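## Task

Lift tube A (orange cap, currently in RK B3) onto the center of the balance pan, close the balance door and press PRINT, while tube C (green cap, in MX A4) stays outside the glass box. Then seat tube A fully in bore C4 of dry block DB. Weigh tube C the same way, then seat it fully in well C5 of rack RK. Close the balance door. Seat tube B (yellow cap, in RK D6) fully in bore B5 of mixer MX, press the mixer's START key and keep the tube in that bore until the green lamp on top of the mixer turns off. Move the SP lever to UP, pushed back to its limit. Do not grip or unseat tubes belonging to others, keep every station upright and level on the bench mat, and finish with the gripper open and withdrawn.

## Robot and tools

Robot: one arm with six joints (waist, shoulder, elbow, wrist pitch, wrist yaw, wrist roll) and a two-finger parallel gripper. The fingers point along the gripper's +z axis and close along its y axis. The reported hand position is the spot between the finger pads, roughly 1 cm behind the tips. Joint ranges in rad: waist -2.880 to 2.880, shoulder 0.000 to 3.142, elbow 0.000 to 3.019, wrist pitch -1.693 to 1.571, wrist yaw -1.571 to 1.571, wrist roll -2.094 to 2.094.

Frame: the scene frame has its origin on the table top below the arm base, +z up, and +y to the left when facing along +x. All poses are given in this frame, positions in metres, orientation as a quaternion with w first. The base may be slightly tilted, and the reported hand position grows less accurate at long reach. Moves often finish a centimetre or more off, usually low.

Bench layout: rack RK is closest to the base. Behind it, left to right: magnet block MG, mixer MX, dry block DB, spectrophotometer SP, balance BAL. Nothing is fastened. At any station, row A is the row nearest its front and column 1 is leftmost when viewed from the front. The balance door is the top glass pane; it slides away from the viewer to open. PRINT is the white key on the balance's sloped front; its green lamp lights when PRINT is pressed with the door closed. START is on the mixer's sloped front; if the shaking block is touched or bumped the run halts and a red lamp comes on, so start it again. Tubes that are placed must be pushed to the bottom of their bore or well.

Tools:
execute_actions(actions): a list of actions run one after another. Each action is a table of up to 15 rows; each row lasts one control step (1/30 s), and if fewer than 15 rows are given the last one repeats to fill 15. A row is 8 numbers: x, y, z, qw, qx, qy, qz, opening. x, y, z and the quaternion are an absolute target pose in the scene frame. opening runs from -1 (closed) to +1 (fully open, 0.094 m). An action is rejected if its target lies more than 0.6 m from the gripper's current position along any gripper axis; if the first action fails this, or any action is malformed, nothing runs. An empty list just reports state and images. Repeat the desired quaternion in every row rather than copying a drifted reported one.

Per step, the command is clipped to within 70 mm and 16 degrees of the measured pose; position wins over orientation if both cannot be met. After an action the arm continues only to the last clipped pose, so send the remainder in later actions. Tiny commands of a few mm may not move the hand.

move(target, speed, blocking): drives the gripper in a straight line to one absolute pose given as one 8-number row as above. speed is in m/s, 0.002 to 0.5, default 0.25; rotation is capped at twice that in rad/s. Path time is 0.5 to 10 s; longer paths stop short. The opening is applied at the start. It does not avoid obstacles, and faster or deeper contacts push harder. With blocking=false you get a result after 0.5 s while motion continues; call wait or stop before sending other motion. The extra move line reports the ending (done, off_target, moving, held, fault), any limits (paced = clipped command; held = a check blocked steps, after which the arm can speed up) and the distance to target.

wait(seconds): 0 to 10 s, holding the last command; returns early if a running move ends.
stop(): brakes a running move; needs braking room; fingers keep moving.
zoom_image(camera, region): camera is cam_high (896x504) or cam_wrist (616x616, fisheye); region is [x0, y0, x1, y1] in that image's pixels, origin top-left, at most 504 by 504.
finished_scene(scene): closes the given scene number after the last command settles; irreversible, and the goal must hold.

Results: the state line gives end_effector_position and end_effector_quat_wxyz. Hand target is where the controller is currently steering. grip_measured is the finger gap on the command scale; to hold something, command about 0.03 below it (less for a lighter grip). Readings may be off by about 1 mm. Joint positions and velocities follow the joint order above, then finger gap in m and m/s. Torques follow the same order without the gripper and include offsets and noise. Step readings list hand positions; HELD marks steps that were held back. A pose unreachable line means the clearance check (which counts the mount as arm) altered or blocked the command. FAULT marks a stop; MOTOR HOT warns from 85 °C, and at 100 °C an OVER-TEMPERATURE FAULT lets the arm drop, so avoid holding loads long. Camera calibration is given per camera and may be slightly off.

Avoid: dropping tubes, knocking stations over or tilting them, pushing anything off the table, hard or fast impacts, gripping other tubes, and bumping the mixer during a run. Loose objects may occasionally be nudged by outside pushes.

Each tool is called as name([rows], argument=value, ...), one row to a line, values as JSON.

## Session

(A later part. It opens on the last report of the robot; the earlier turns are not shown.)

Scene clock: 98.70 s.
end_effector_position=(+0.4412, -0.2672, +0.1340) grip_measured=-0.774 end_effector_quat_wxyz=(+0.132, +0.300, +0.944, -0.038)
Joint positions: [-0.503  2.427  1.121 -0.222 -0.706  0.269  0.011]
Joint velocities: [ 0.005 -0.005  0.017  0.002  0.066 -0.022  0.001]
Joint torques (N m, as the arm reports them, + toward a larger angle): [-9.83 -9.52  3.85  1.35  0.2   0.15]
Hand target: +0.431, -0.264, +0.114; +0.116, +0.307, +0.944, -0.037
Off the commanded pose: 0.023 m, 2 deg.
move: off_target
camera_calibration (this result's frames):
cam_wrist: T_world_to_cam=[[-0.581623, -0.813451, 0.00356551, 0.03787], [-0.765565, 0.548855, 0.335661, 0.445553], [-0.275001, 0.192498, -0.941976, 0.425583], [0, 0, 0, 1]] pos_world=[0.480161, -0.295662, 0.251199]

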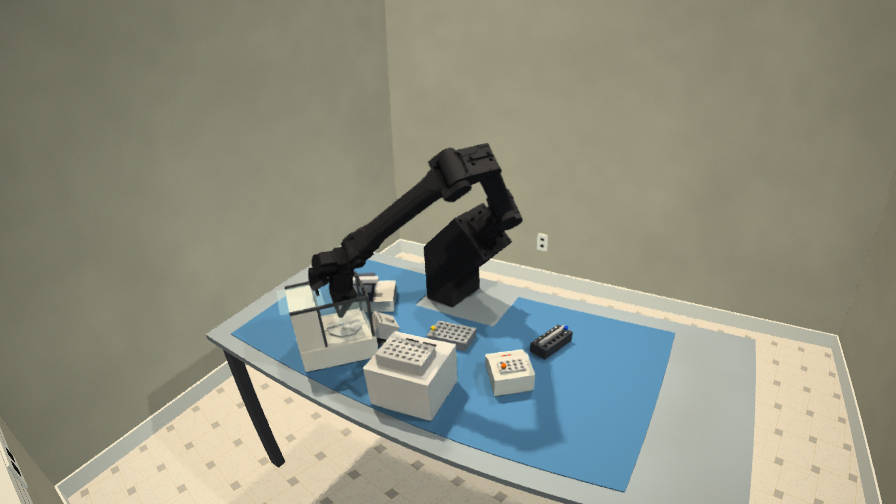

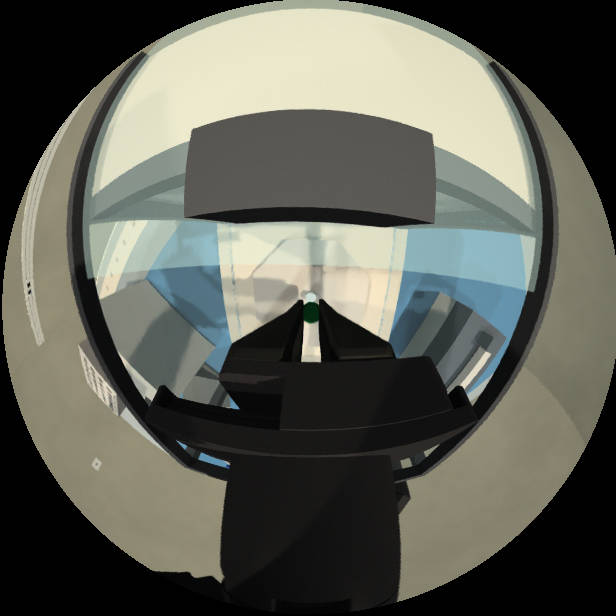

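Contact. Release and lift.

execute_actions([
  [[0.434,-0.265,0.122,0.116,0.3067,0.944,-0.0377,-0.79]],
  [[0.434,-0.265,0.122,0.116,0.3067,0.944,-0.0377,-0.775],[0.434,-0.265,0.122,0.116,0.3067,0.944,-0.0377,-0.765],[0.434,-0.265,0.122,0.116,0.3067,0.944,-0.0377,-0.755],[0.434,-0.265,0.122,0.116,0.3067,0.944,-0.0377,-0.745],[0.434,-0.265,0.122,0.116,0.3067,0.944,-0.0377,-0.735],[0.434,-0.265,0.122,0.116,0.3067,0.944,-0.0377,-0.72],[0.434,-0.265,0.122,0.116,0.3067,0.944,-0.0377,-0.70],[0.434,-0.265,0.122,0.116,0.3067,0.944,-0.0377,-0.65],[0.434,-0.265,0.122,0.116,0.3067,0.944,-0.0377,-0.55],[0.434,-0.265,0.122,0.116,0.3067,0.944,-0.0377,-0.45],[0.434,-0.265,0.122,0.116,0.3067,0.944,-0.0377,-0.4]],
])

move(target=[0.447,-0.266,0.29,0.116,0.3067,0.944,-0.0377,-0.4], speed=0.1)

move(target=[0.515,-0.318,0.29,0.116,0.3067,0.944,-0.0377,-1], speed=0.15)

move(target=[0.502,-0.316,0.224,0.116,0.3067,0.944,-0.0377,-1], speed=0.06)

move(target=[0.495,-0.310,0.214,0.116,0.3067,0.944,-0.0377,-1], speed=0.03)

move(target=[0.434,-0.262,0.226,0.116,0.3067,0.944,-0.0377,-1], speed=0.06)

move(target=[0.392,-0.234,0.224,0.116,0.3067,0.944,-0.0377,-1], speed=0.035)

zoom_image(camera="cam_high", region=[280,240,400,340])

Scene clock: 100.53 s.
end_effector_position=(+0.4408, -0.2671, +0.1339) grip_measured=-0.403 end_effector_quat_wxyz=(+0.131, +0.301, +0.944, -0.038)
Joint positions: [-0.503  2.427  1.121 -0.224 -0.706  0.27   0.028]
Joint velocities: [-0.024 -0.005 -0.002 -0.017  0.037 -0.022  0.002]
Joint torques (N m, as the arm reports them, + toward a larger angle): [-10.67 -10.53   4.69   0.25   0.21   0.05]
Hand target: +0.434, -0.265, +0.122; +0.116, +0.307, +0.944, -0.038
Off the commanded pose: 0.014 m, 2 deg.
Step readings (end_effector_position; steps 1 to 15: 1st action; 16 to 30: 2nd action):
0: (+0.4412, -0.2672, +0.1340)
1: (+0.4411, -0.2672, +0.1340)
2: (+0.4410, -0.2672, +0.1340)
4: (+0.4409, -0.2671, +0.1339)
8: (+0.4409, -0.2671, +0.1339)
15: (+0.4409, -0.2671, +0.1339)
16: (+0.4409, -0.2671, +0.1339)
17: (+0.4409, -0.2671, +0.1339)
19: (+0.4409, -0.2671, +0.1339)
23: (+0.4409, -0.2671, +0.1339)
30: end_effector_position above
camera_calibration (this result's frames):
cam_wrist: T_world_to_cam=[[-0.58364, -0.812004, 0.00365529, 0.0389661], [-0.763821, 0.550524, 0.3369, 0.444772], [-0.275576, 0.193836, -0.941533, 0.425926], [0, 0, 0, 1]] pos_world=[0.479843, -0.295777, 0.251037]

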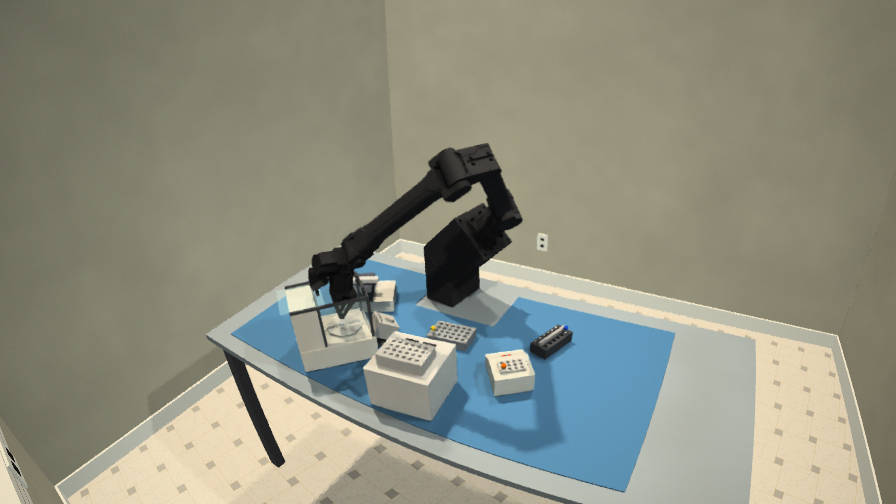

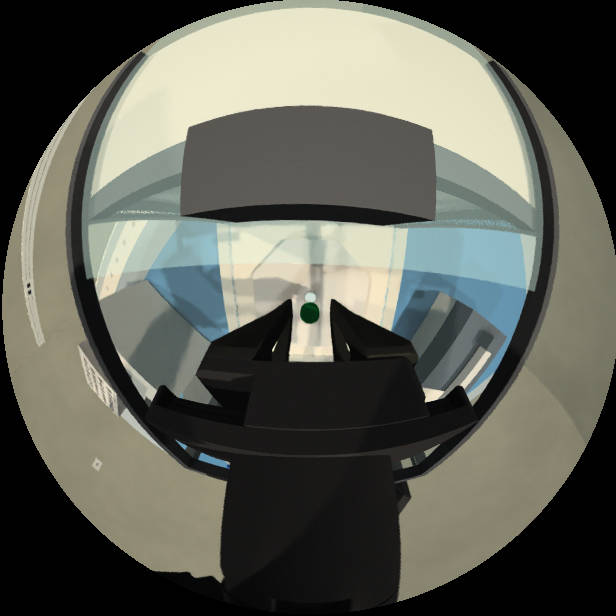

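Scene clock: 102.50 s.
end_effector_position=(+0.4308, -0.2624, +0.2778) grip_measured=-0.403 end_effector_quat_wxyz=(+0.105, +0.324, +0.940, -0.034)
Joint positions: [-0.702  2.241  1.226 -0.751 -0.682  0.011  0.028]
Joint velocities: [-0.005 -0.005  0.007 -0.017  0.007 -0.125 -0.001]
Joint torques (N m, as the arm reports them, + toward a larger angle): [-10.93 -11.08  10.15   0.36   0.14  -0.12]
Hand target: +0.445, -0.266, +0.292; +0.116, +0.307, +0.944, -0.041
Off the commanded pose: 0.021 m, 2 deg.
move: off_target
camera_calibration (this result's frames):
cam_wrist: T_world_to_cam=[[-0.620216, -0.784387, 0.00829616, 0.0581273], [-0.721703, 0.574731, 0.385783, 0.360696], [-0.307372, 0.233281, -0.922552, 0.576473], [0, 0, 0, 1]] pos_world=[0.473558, -0.296189, 0.392194]

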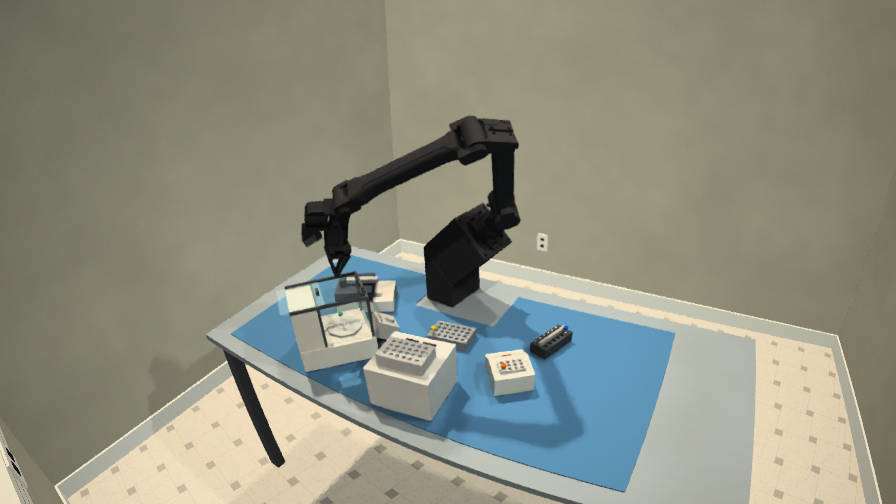

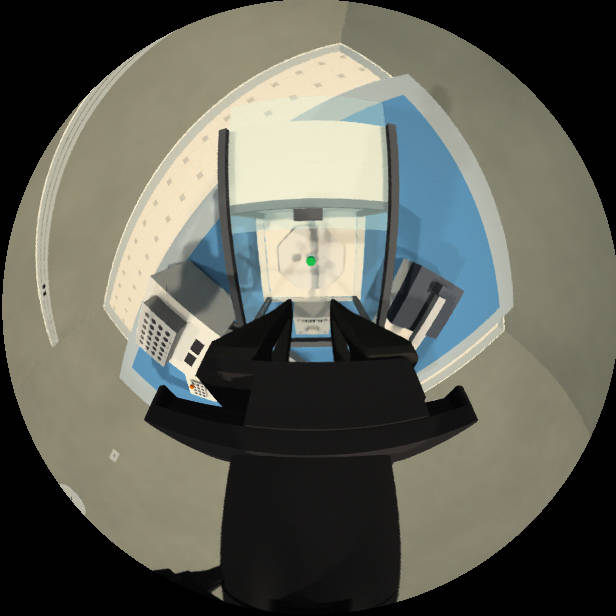

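Scene clock: 103.53 s.
end_effector_position=(+0.5008, -0.3173, +0.2951) grip_measured=-0.989 end_effector_quat_wxyz=(+0.120, +0.311, +0.942, -0.038)
Joint positions: [-0.702  2.404  1.526 -0.848 -0.688  0.011  0.001]
Joint velocities: [-0.015 -0.005 -0.007 -0.022 -0.051 -0.022 -0.001]
Joint torques (N m, as the arm reports them, + toward a larger angle): [-11.41 -12.16  10.58   0.36   0.01   0.12]
Hand target: +0.514, -0.317, +0.290; +0.116, +0.307, +0.944, -0.038
Off the commanded pose: 0.015 m, 1 deg.
move: off_target
camera_calibration (this result's frames):
cam_wrist: T_world_to_cam=[[-0.599477, -0.800349, 0.00826549, 0.0428632], [-0.746043, 0.562482, 0.356418, 0.453054], [-0.289908, 0.207498, -0.93429, 0.613297], [0, 0, 0, 1]] pos_world=[0.541493, -0.347787, 0.411167]

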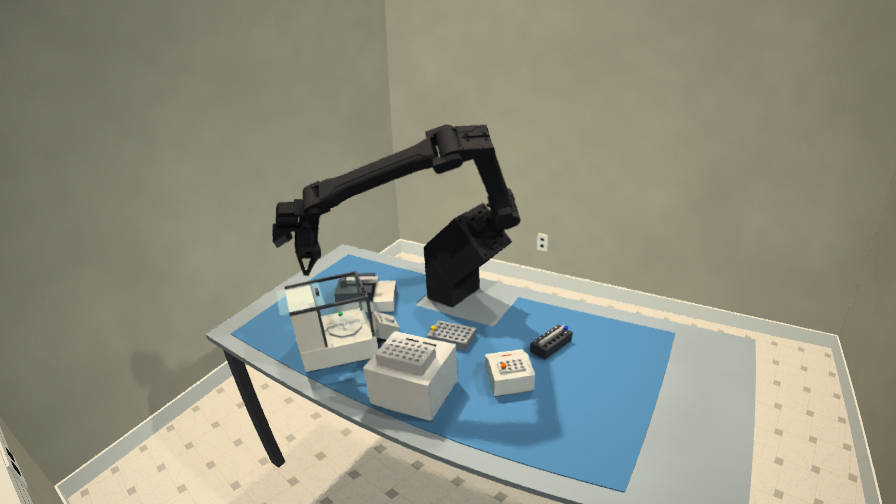

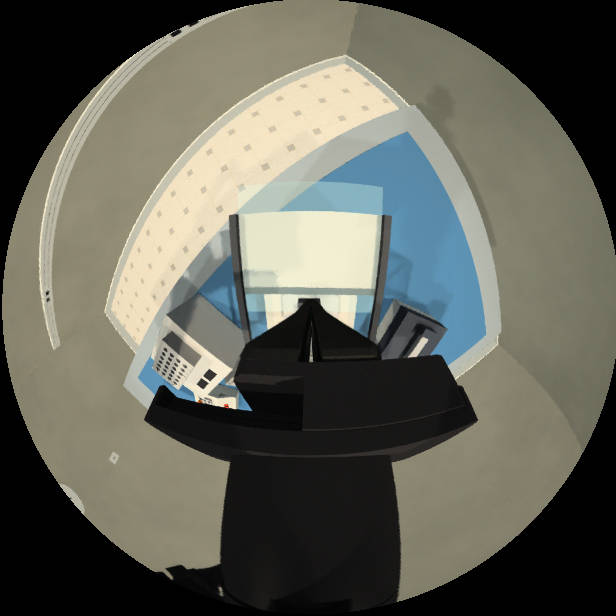

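Scene clock: 105.10 s.
end_effector_position=(+0.5056, -0.3168, +0.2402) grip_measured=-0.989 end_effector_quat_wxyz=(+0.125, +0.300, +0.945, -0.040)
Joint positions: [-0.637  2.447  1.47  -0.681 -0.698  0.083  0.001]
Joint velocities: [-0.005  0.005 -0.012  0.007 -0.051 -0.007  0.001]
Joint torques (N m, as the arm reports them, + toward a larger angle): [-11.31 -12.18   6.47   1.5    0.     0.19]
Hand target: +0.502, -0.316, +0.224; +0.116, +0.307, +0.944, -0.037
Off the commanded pose: 0.017 m, 1 deg.
move: off_target
camera_calibration (this result's frames):
cam_wrist: T_world_to_cam=[[-0.582772, -0.812556, 0.0113925, 0.0335841], [-0.760012, 0.549943, 0.34633, 0.481471], [-0.287677, 0.193173, -0.938044, 0.558626], [0, 0, 0, 1]] pos_world=[0.5462, -0.345404, 0.356885]

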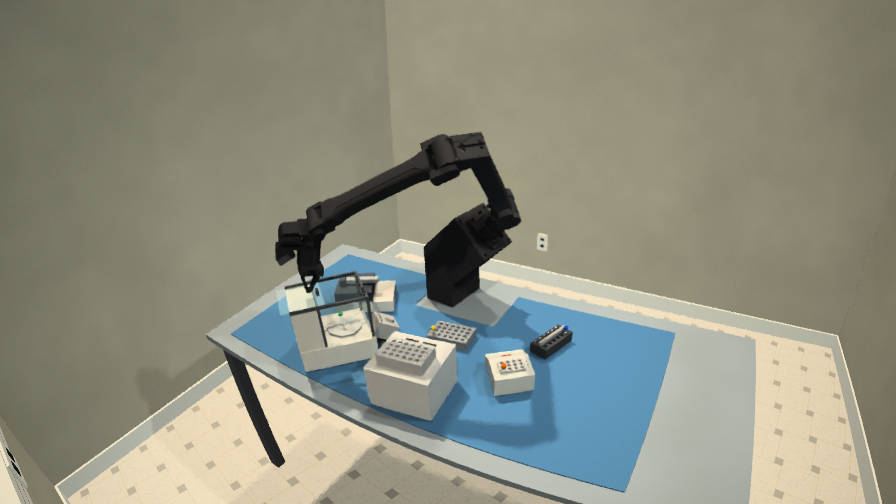

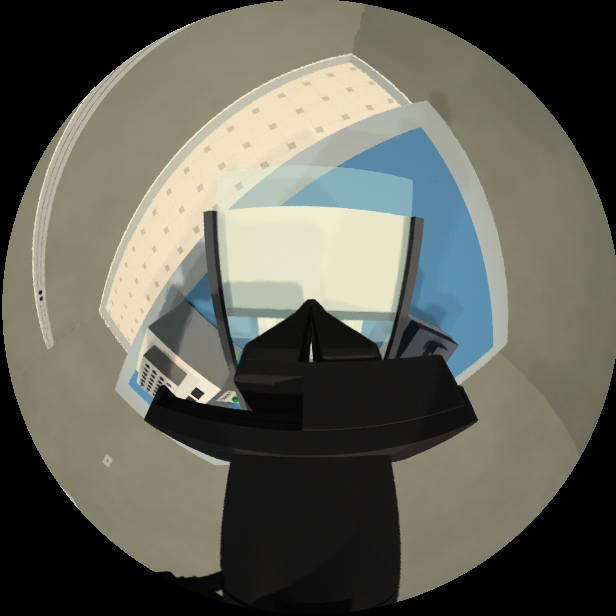

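Scene clock: 106.30 s.
end_effector_position=(+0.4984, -0.3173, +0.2313) grip_measured=-0.989 end_effector_quat_wxyz=(+0.128, +0.302, +0.944, -0.041)
Joint positions: [-0.634  2.447  1.436 -0.635 -0.698  0.096  0.001]
Joint velocities: [-0.015 -0.015  0.007 -0.002 -0.066 -0.022 -0.001]
Joint torques (N m, as the arm reports them, + toward a larger angle): [-11.14 -12.97   5.69   1.15   0.04   0.15]
Hand target: +0.495, -0.310, +0.214; +0.116, +0.306, +0.944, -0.038
Off the commanded pose: 0.019 m, 2 deg.
move: off_target
camera_calibration (this result's frames):
cam_wrist: T_world_to_cam=[[-0.585741, -0.810437, 0.00996927, 0.0316004], [-0.760301, 0.553683, 0.339673, 0.482216], [-0.280803, 0.191381, -0.940491, 0.544789], [0, 0, 0, 1]] pos_world=[0.538117, -0.345647, 0.348258]

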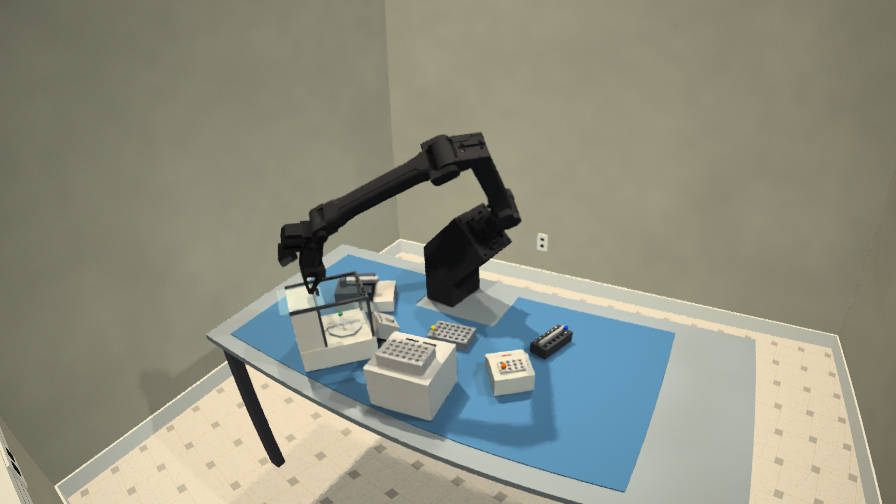

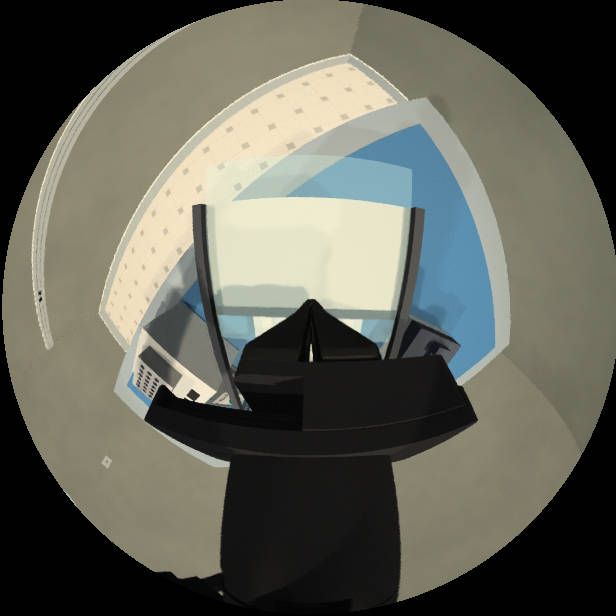

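Scene clock: 108.03 s.
end_effector_position=(+0.4409, -0.2647, +0.2305) grip_measured=-0.989 end_effector_quat_wxyz=(+0.120, +0.310, +0.942, -0.038)
Joint positions: [-0.634  2.291  1.181 -0.559 -0.697  0.097  0.001]
Joint velocities: [ 0.005  0.005 -0.012 -0.017  0.037  0.022 -0.001]
Joint torques (N m, as the arm reports them, + toward a larger angle): [-11.55 -11.42   4.98   1.08   0.1   -0.12]
Hand target: +0.434, -0.263, +0.226; +0.116, +0.307, +0.944, -0.038
Off the commanded pose: 0.009 m, 1 deg.
move: done
camera_calibration (this result's frames):
cam_wrist: T_world_to_cam=[[-0.598034, -0.801426, 0.00851492, 0.0486863], [-0.74704, 0.561236, 0.356293, 0.401934], [-0.290321, 0.206714, -0.934335, 0.524715], [0, 0, 0, 1]] pos_world=[0.481713, -0.295028, 0.346638]

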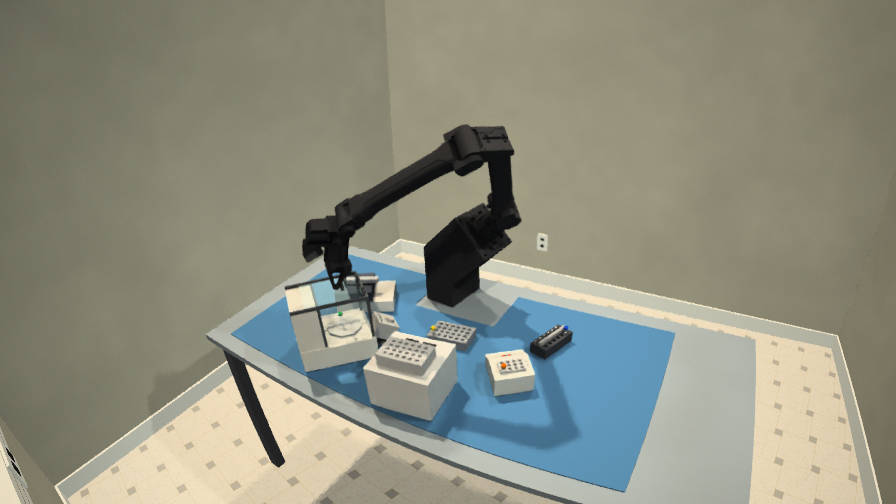

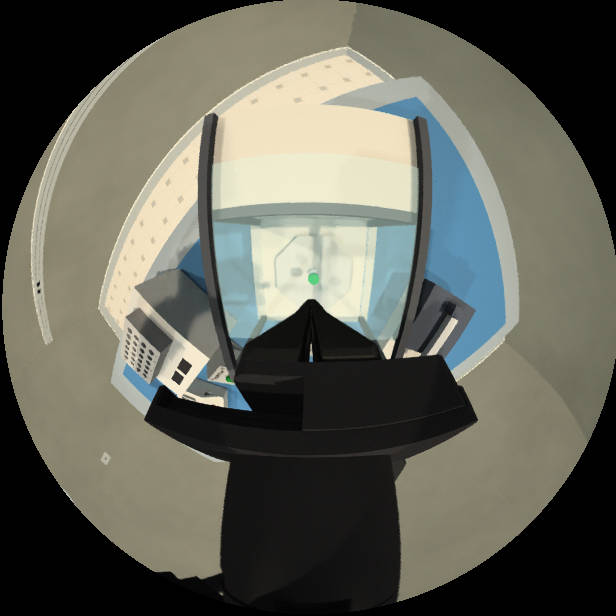

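Scene clock: 109.97 s.
end_effector_position=(+0.4058, -0.2380, +0.2312) grip_measured=-0.989 end_effector_quat_wxyz=(+0.126, +0.305, +0.943, -0.040)
Joint positions: [-0.642  2.201  1.03  -0.488 -0.696  0.087  0.001]
Joint velocities: [-0.005  0.005 -0.002  0.002 -0.022 -0.037 -0.   ]
Joint torques (N m, as the arm reports them, + toward a larger angle): [-10.63 -10.1    4.18   0.69   0.13  -0.18]
Hand target: +0.392, -0.235, +0.224; +0.116, +0.307, +0.944, -0.038
Off the commanded pose: 0.016 m, 1 deg.
move: off_target
camera_calibration (this result's frames):
cam_wrist: T_world_to_cam=[[-0.590762, -0.806794, 0.00913389, 0.0447025], [-0.755814, 0.557324, 0.343707, 0.366003], [-0.282391, 0.196146, -0.939033, 0.504975], [0, 0, 0, 1]] pos_world=[0.445639, -0.266965, 0.347982]

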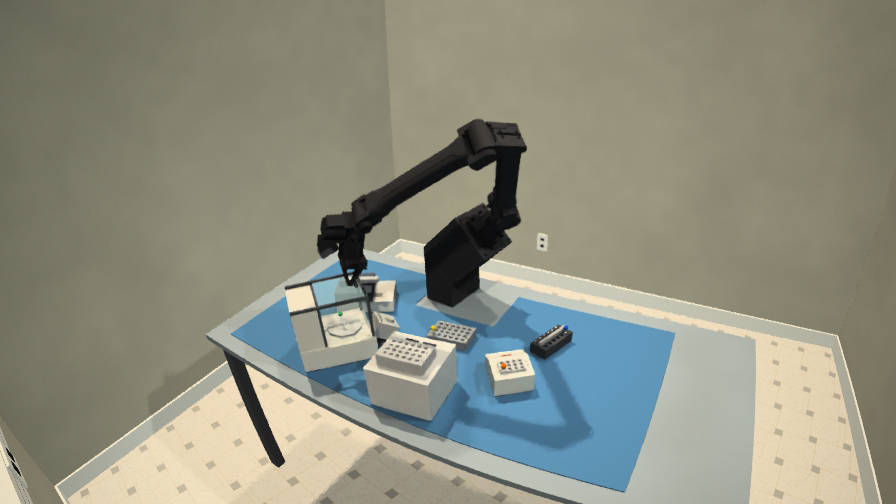

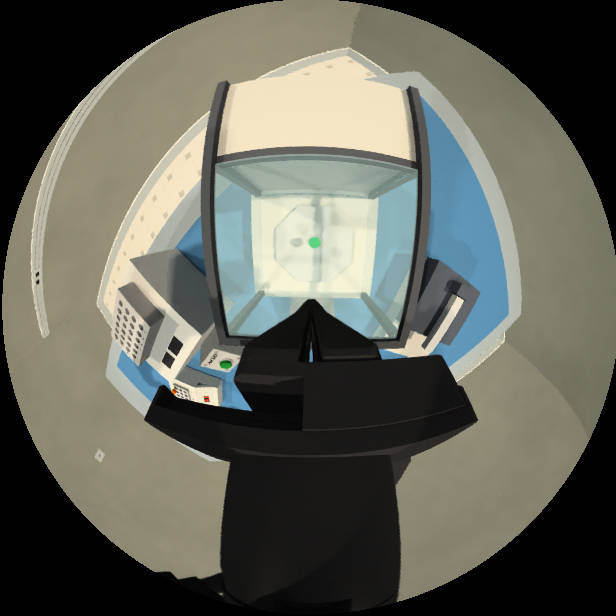

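Region (280, 240, 400, 340) of cam_high's 896x504 image, scaled by 4.200, with more detail than that image has.

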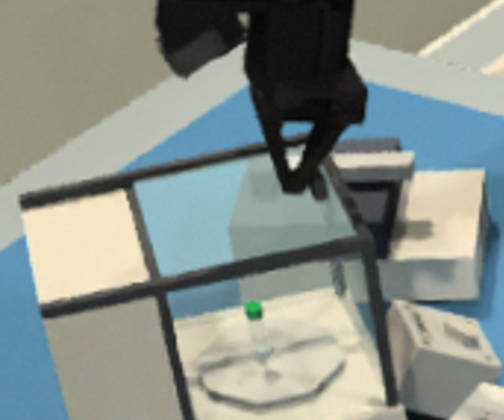

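execute_actions(actions=[])

move(target=[0.412,-0.243,0.28,0.116,0.3067,0.944,-0.0377,-1], speed=0.1)

move(target=[0.29,-0.155,0.27,0.286,0.2947,0.907,-0.0929,-1])

move(target=[0.295,-0.165,0.115,0.286,0.2947,0.907,-0.0929,-1], speed=0.15)

move(target=[0.313,-0.161,0.10,0.286,0.2947,0.907,-0.0929,-1], speed=0.06)

move(target=[0.322,-0.169,0.066,0.286,0.2947,0.907,-0.0929,-1], speed=0.025)

Scene clock: 111.67 s.
end_effector_position=(+0.4058, -0.2380, +0.2312) grip_measured=-0.989 end_effector_quat_wxyz=(+0.126, +0.305, +0.943, -0.040)
Joint positions: [-0.642  2.201  1.03  -0.488 -0.696  0.087  0.001]
Joint velocities: [-0.005  0.005 -0.007  0.012 -0.095  0.051 -0.   ]
Joint torques (N m, as the arm reports them, + toward a larger angle): [-10.57  -9.88   4.16   0.7    0.13  -0.17]
Hand target: +0.392, -0.235, +0.224; +0.116, +0.307, +0.944, -0.038
Off the commanded pose: 0.016 m, 1 deg.
camera_calibration (this result's frames):
cam_wrist: T_world_to_cam=[[-0.590464, -0.807011, 0.00923416, 0.044507], [-0.756, 0.557074, 0.343705, 0.366019], [-0.282518, 0.195965, -0.939032, 0.504984], [0, 0, 0, 1]] pos_world=[0.445657, -0.266941, 0.347982]

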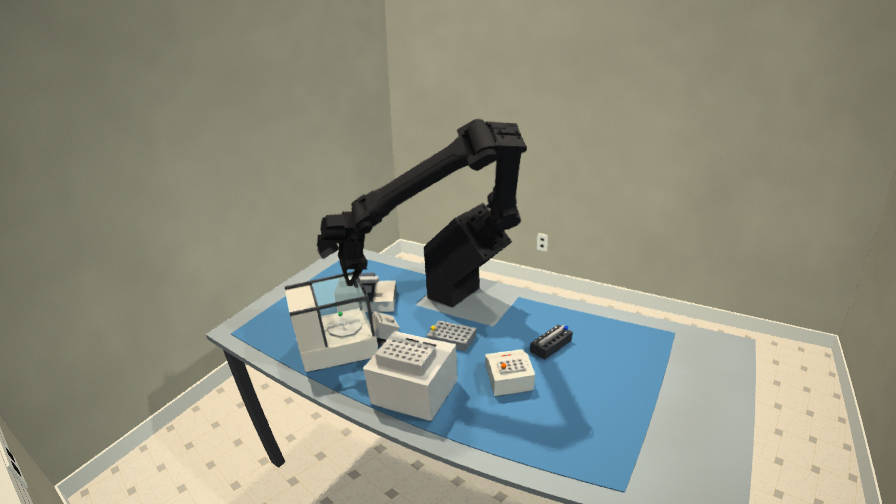

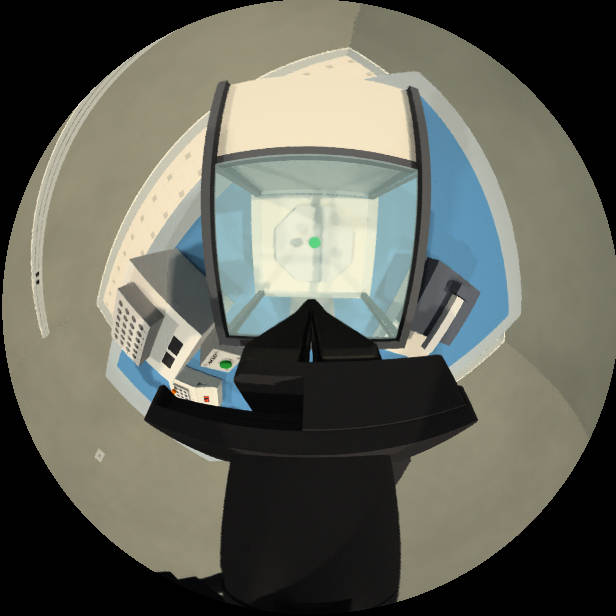

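Scene clock: 112.60 s.
end_effector_position=(+0.3965, -0.2383, +0.2671) grip_measured=-0.989 end_effector_quat_wxyz=(+0.105, +0.323, +0.940, -0.033)
Joint positions: [-0.704  2.171  1.084 -0.682 -0.685  0.006  0.001]
Joint velocities: [-0.005 -0.005  0.007 -0.017 -0.037 -0.081 -0.002]
Joint torques (N m, as the arm reports them, + toward a larger angle): [-10.94 -10.19   9.61   0.02   0.12  -0.14]
Hand target: +0.411, -0.243, +0.281; +0.116, +0.307, +0.944, -0.039
Off the commanded pose: 0.021 m, 2 deg.
move: off_target
camera_calibration (this result's frames):
cam_wrist: T_world_to_cam=[[-0.618924, -0.785434, 0.00509391, 0.0558981], [-0.723119, 0.572328, 0.386703, 0.325954], [-0.306645, 0.235657, -0.92219, 0.550666], [0, 0, 0, 1]] pos_world=[0.43916, -0.272417, 0.381487]

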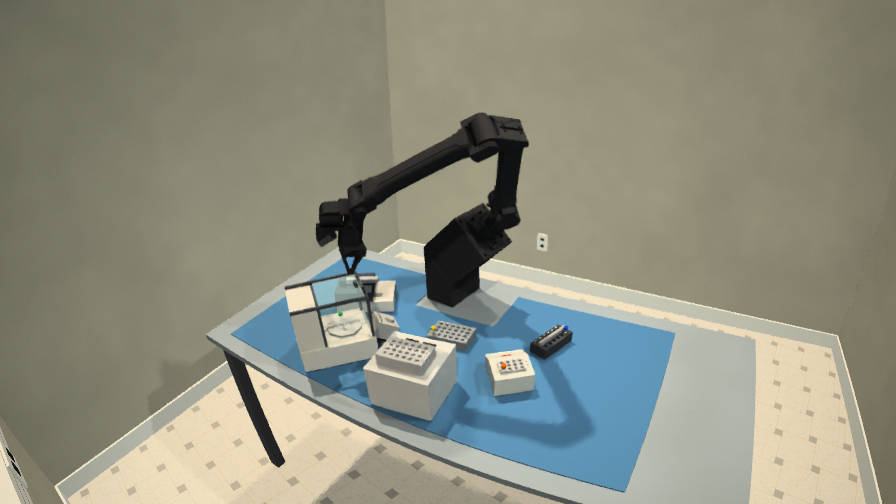

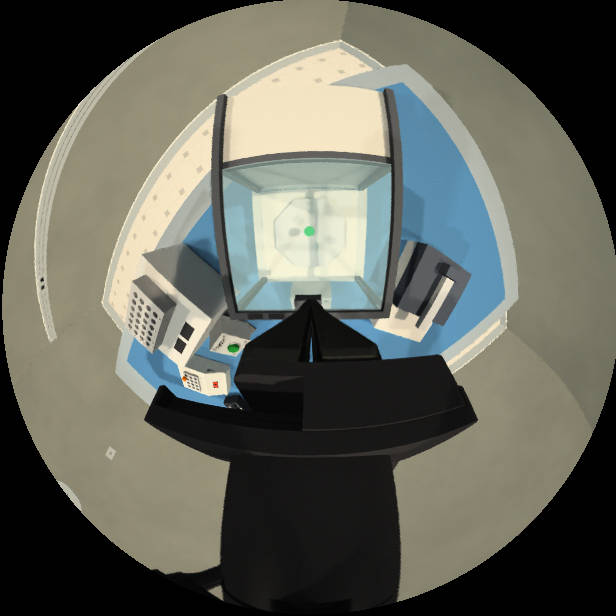

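Scene clock: 113.87 s.
end_effector_position=(+0.2875, -0.1513, +0.2678) grip_measured=-0.989 end_effector_quat_wxyz=(+0.276, +0.290, +0.912, -0.091)
Joint positions: [-0.749  1.749  0.418 -0.002 -0.654  0.198  0.001]
Joint velocities: [-0.005  0.005  0.002 -0.007 -0.066 -0.007 -0.001]
Joint torques (N m, as the arm reports them, + toward a larger angle): [-5.74 -2.89  6.56  1.87  0.24  0.19]
Hand target: +0.290, -0.154, +0.272; +0.286, +0.295, +0.907, -0.093
Off the commanded pose: 0.005 m, 1 deg.
move: done
camera_calibration (this result's frames):
cam_wrist: T_world_to_cam=[[-0.586741, -0.809639, 0.0148164, 0.0412806], [-0.809217, 0.586918, 0.0263699, 0.32053], [-0.0300461, 0.00348265, -0.999542, 0.403473], [0, 0, 0, 1]] pos_world=[0.295722, -0.156107, 0.394225]

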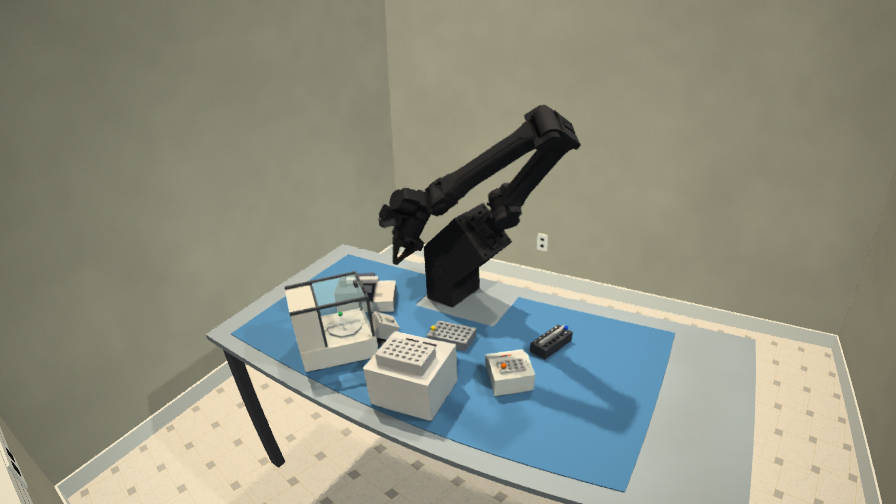

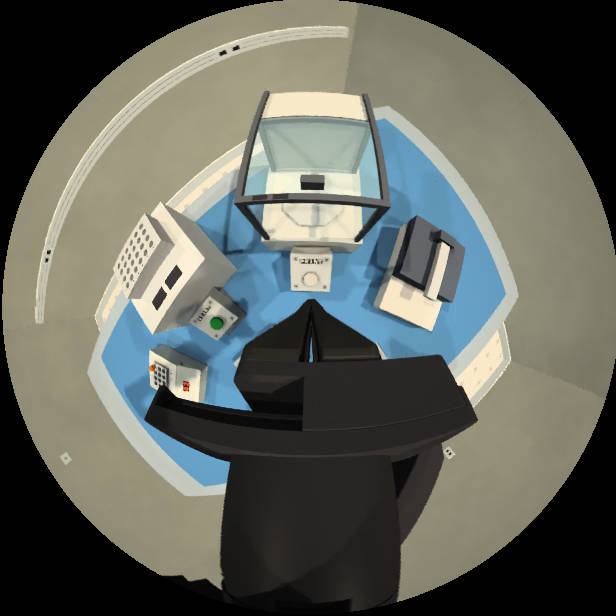

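Scene clock: 115.47 s.
end_effector_position=(+0.2919, -0.1635, +0.1115) grip_measured=-0.989 end_effector_quat_wxyz=(+0.282, +0.294, +0.909, -0.090)
Joint positions: [-0.346  2.364  0.4    0.894 -0.503  0.666  0.001]
Joint velocities: [-0.015  0.005  0.007 -0.002  0.051  0.037 -0.001]
Joint torques (N m, as the arm reports them, + toward a larger angle): [-6.78 -5.73  0.08  2.02  0.43  0.16]
Hand target: +0.296, -0.163, +0.110; +0.286, +0.295, +0.907, -0.087
Off the commanded pose: 0.005 m, 1 deg.
move: done
camera_calibration (this result's frames):
cam_wrist: T_world_to_cam=[[-0.592885, -0.805263, 0.00620071, 0.0397349], [-0.805117, 0.592901, 0.015946, 0.336306], [-0.0165172, 0.00446187, -0.999854, 0.243599], [0, 0, 0, 1]] pos_world=[0.298348, -0.168486, 0.237954]

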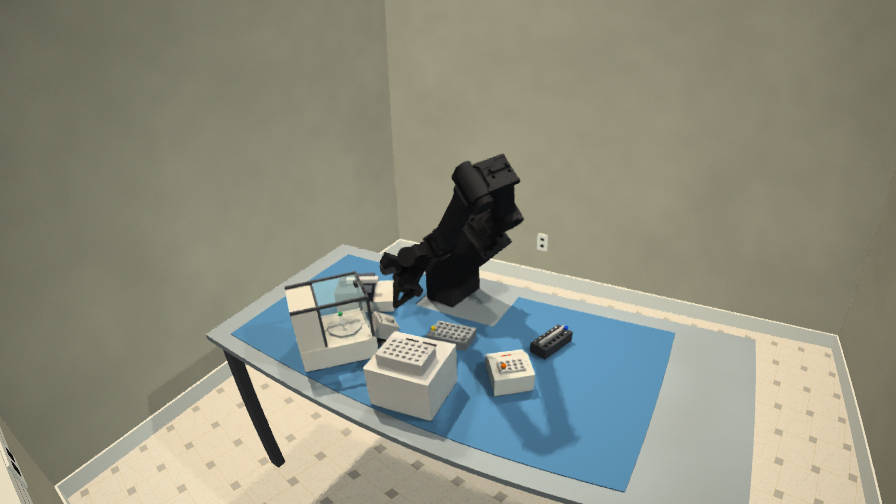

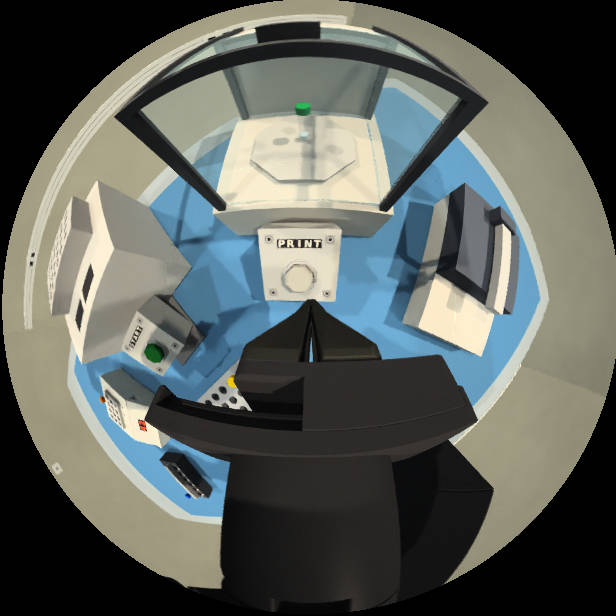

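Scene clock: 116.23 s.
end_effector_position=(+0.3110, -0.1623, +0.1023) grip_measured=-0.989 end_effector_quat_wxyz=(+0.288, +0.291, +0.908, -0.094)
Joint positions: [-0.288  2.364  0.437  0.894 -0.464  0.72   0.001]
Joint velocities: [-0.005 -0.015 -0.012 -0.012 -0.037  0.095  0.   ]
Joint torques (N m, as the arm reports them, + toward a larger angle): [-6.4  -6.18  0.    0.86  0.42  0.23]
Hand target: +0.313, -0.160, +0.100; +0.286, +0.295, +0.907, -0.092
Off the commanded pose: 0.003 m, 1 deg.
move: done
camera_calibration (this result's frames):
cam_wrist: T_world_to_cam=[[-0.589932, -0.807364, 0.0120005, 0.0502659], [-0.80741, 0.589989, 0.0015211, 0.352807], [-0.00830823, -0.00879197, -0.999927, 0.230053], [0, 0, 0, 1]] pos_world=[0.316425, -0.165547, 0.228896]

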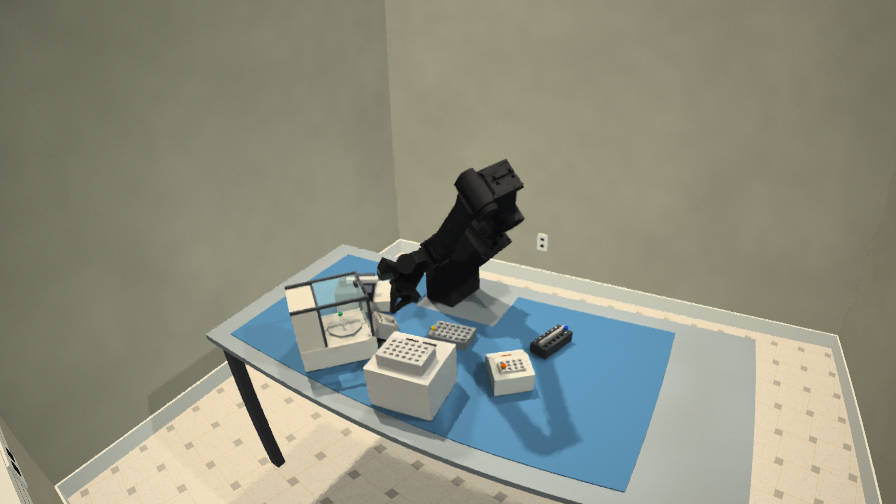

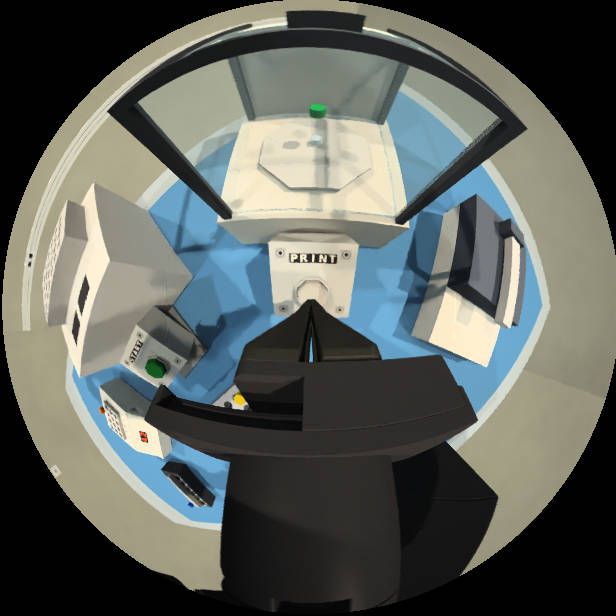

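Scene clock: 118.00 s.
end_effector_position=(+0.3195, -0.1688, +0.0796) grip_measured=-0.989 end_effector_quat_wxyz=(+0.294, +0.298, +0.903, -0.096)
Joint positions: [-0.227  2.441  0.483  0.956 -0.42   0.796  0.001]
Joint velocities: [-0.005 -0.005  0.012  0.002  0.051  0.022 -0.   ]
Joint torques (N m, as the arm reports them, + toward a larger angle): [-5.55 -4.11  0.71  1.47  0.38  0.18]
Hand target: +0.321, -0.168, +0.066; +0.286, +0.295, +0.907, -0.092
Off the commanded pose: 0.014 m, 1 deg.
move: off_target
camera_calibration (this result's frames):
cam_wrist: T_world_to_cam=[[-0.602276, -0.798262, 0.00638714, 0.0562791], [-0.798273, 0.602197, -0.010956, 0.363701], [0.00489944, -0.0116972, -0.99992, 0.202636], [0, 0, 0, 1]] pos_world=[0.323235, -0.171724, 0.206245]

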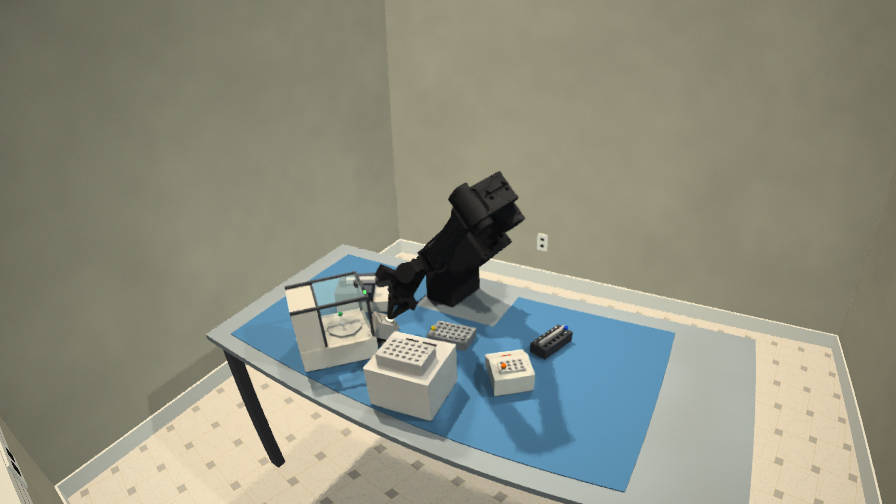

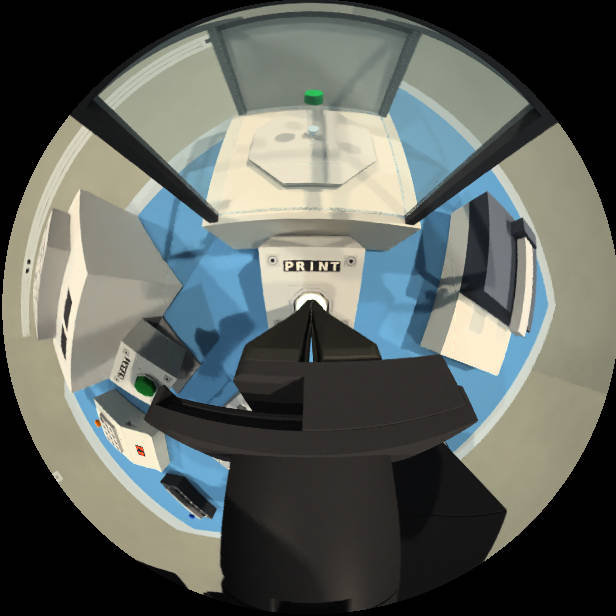

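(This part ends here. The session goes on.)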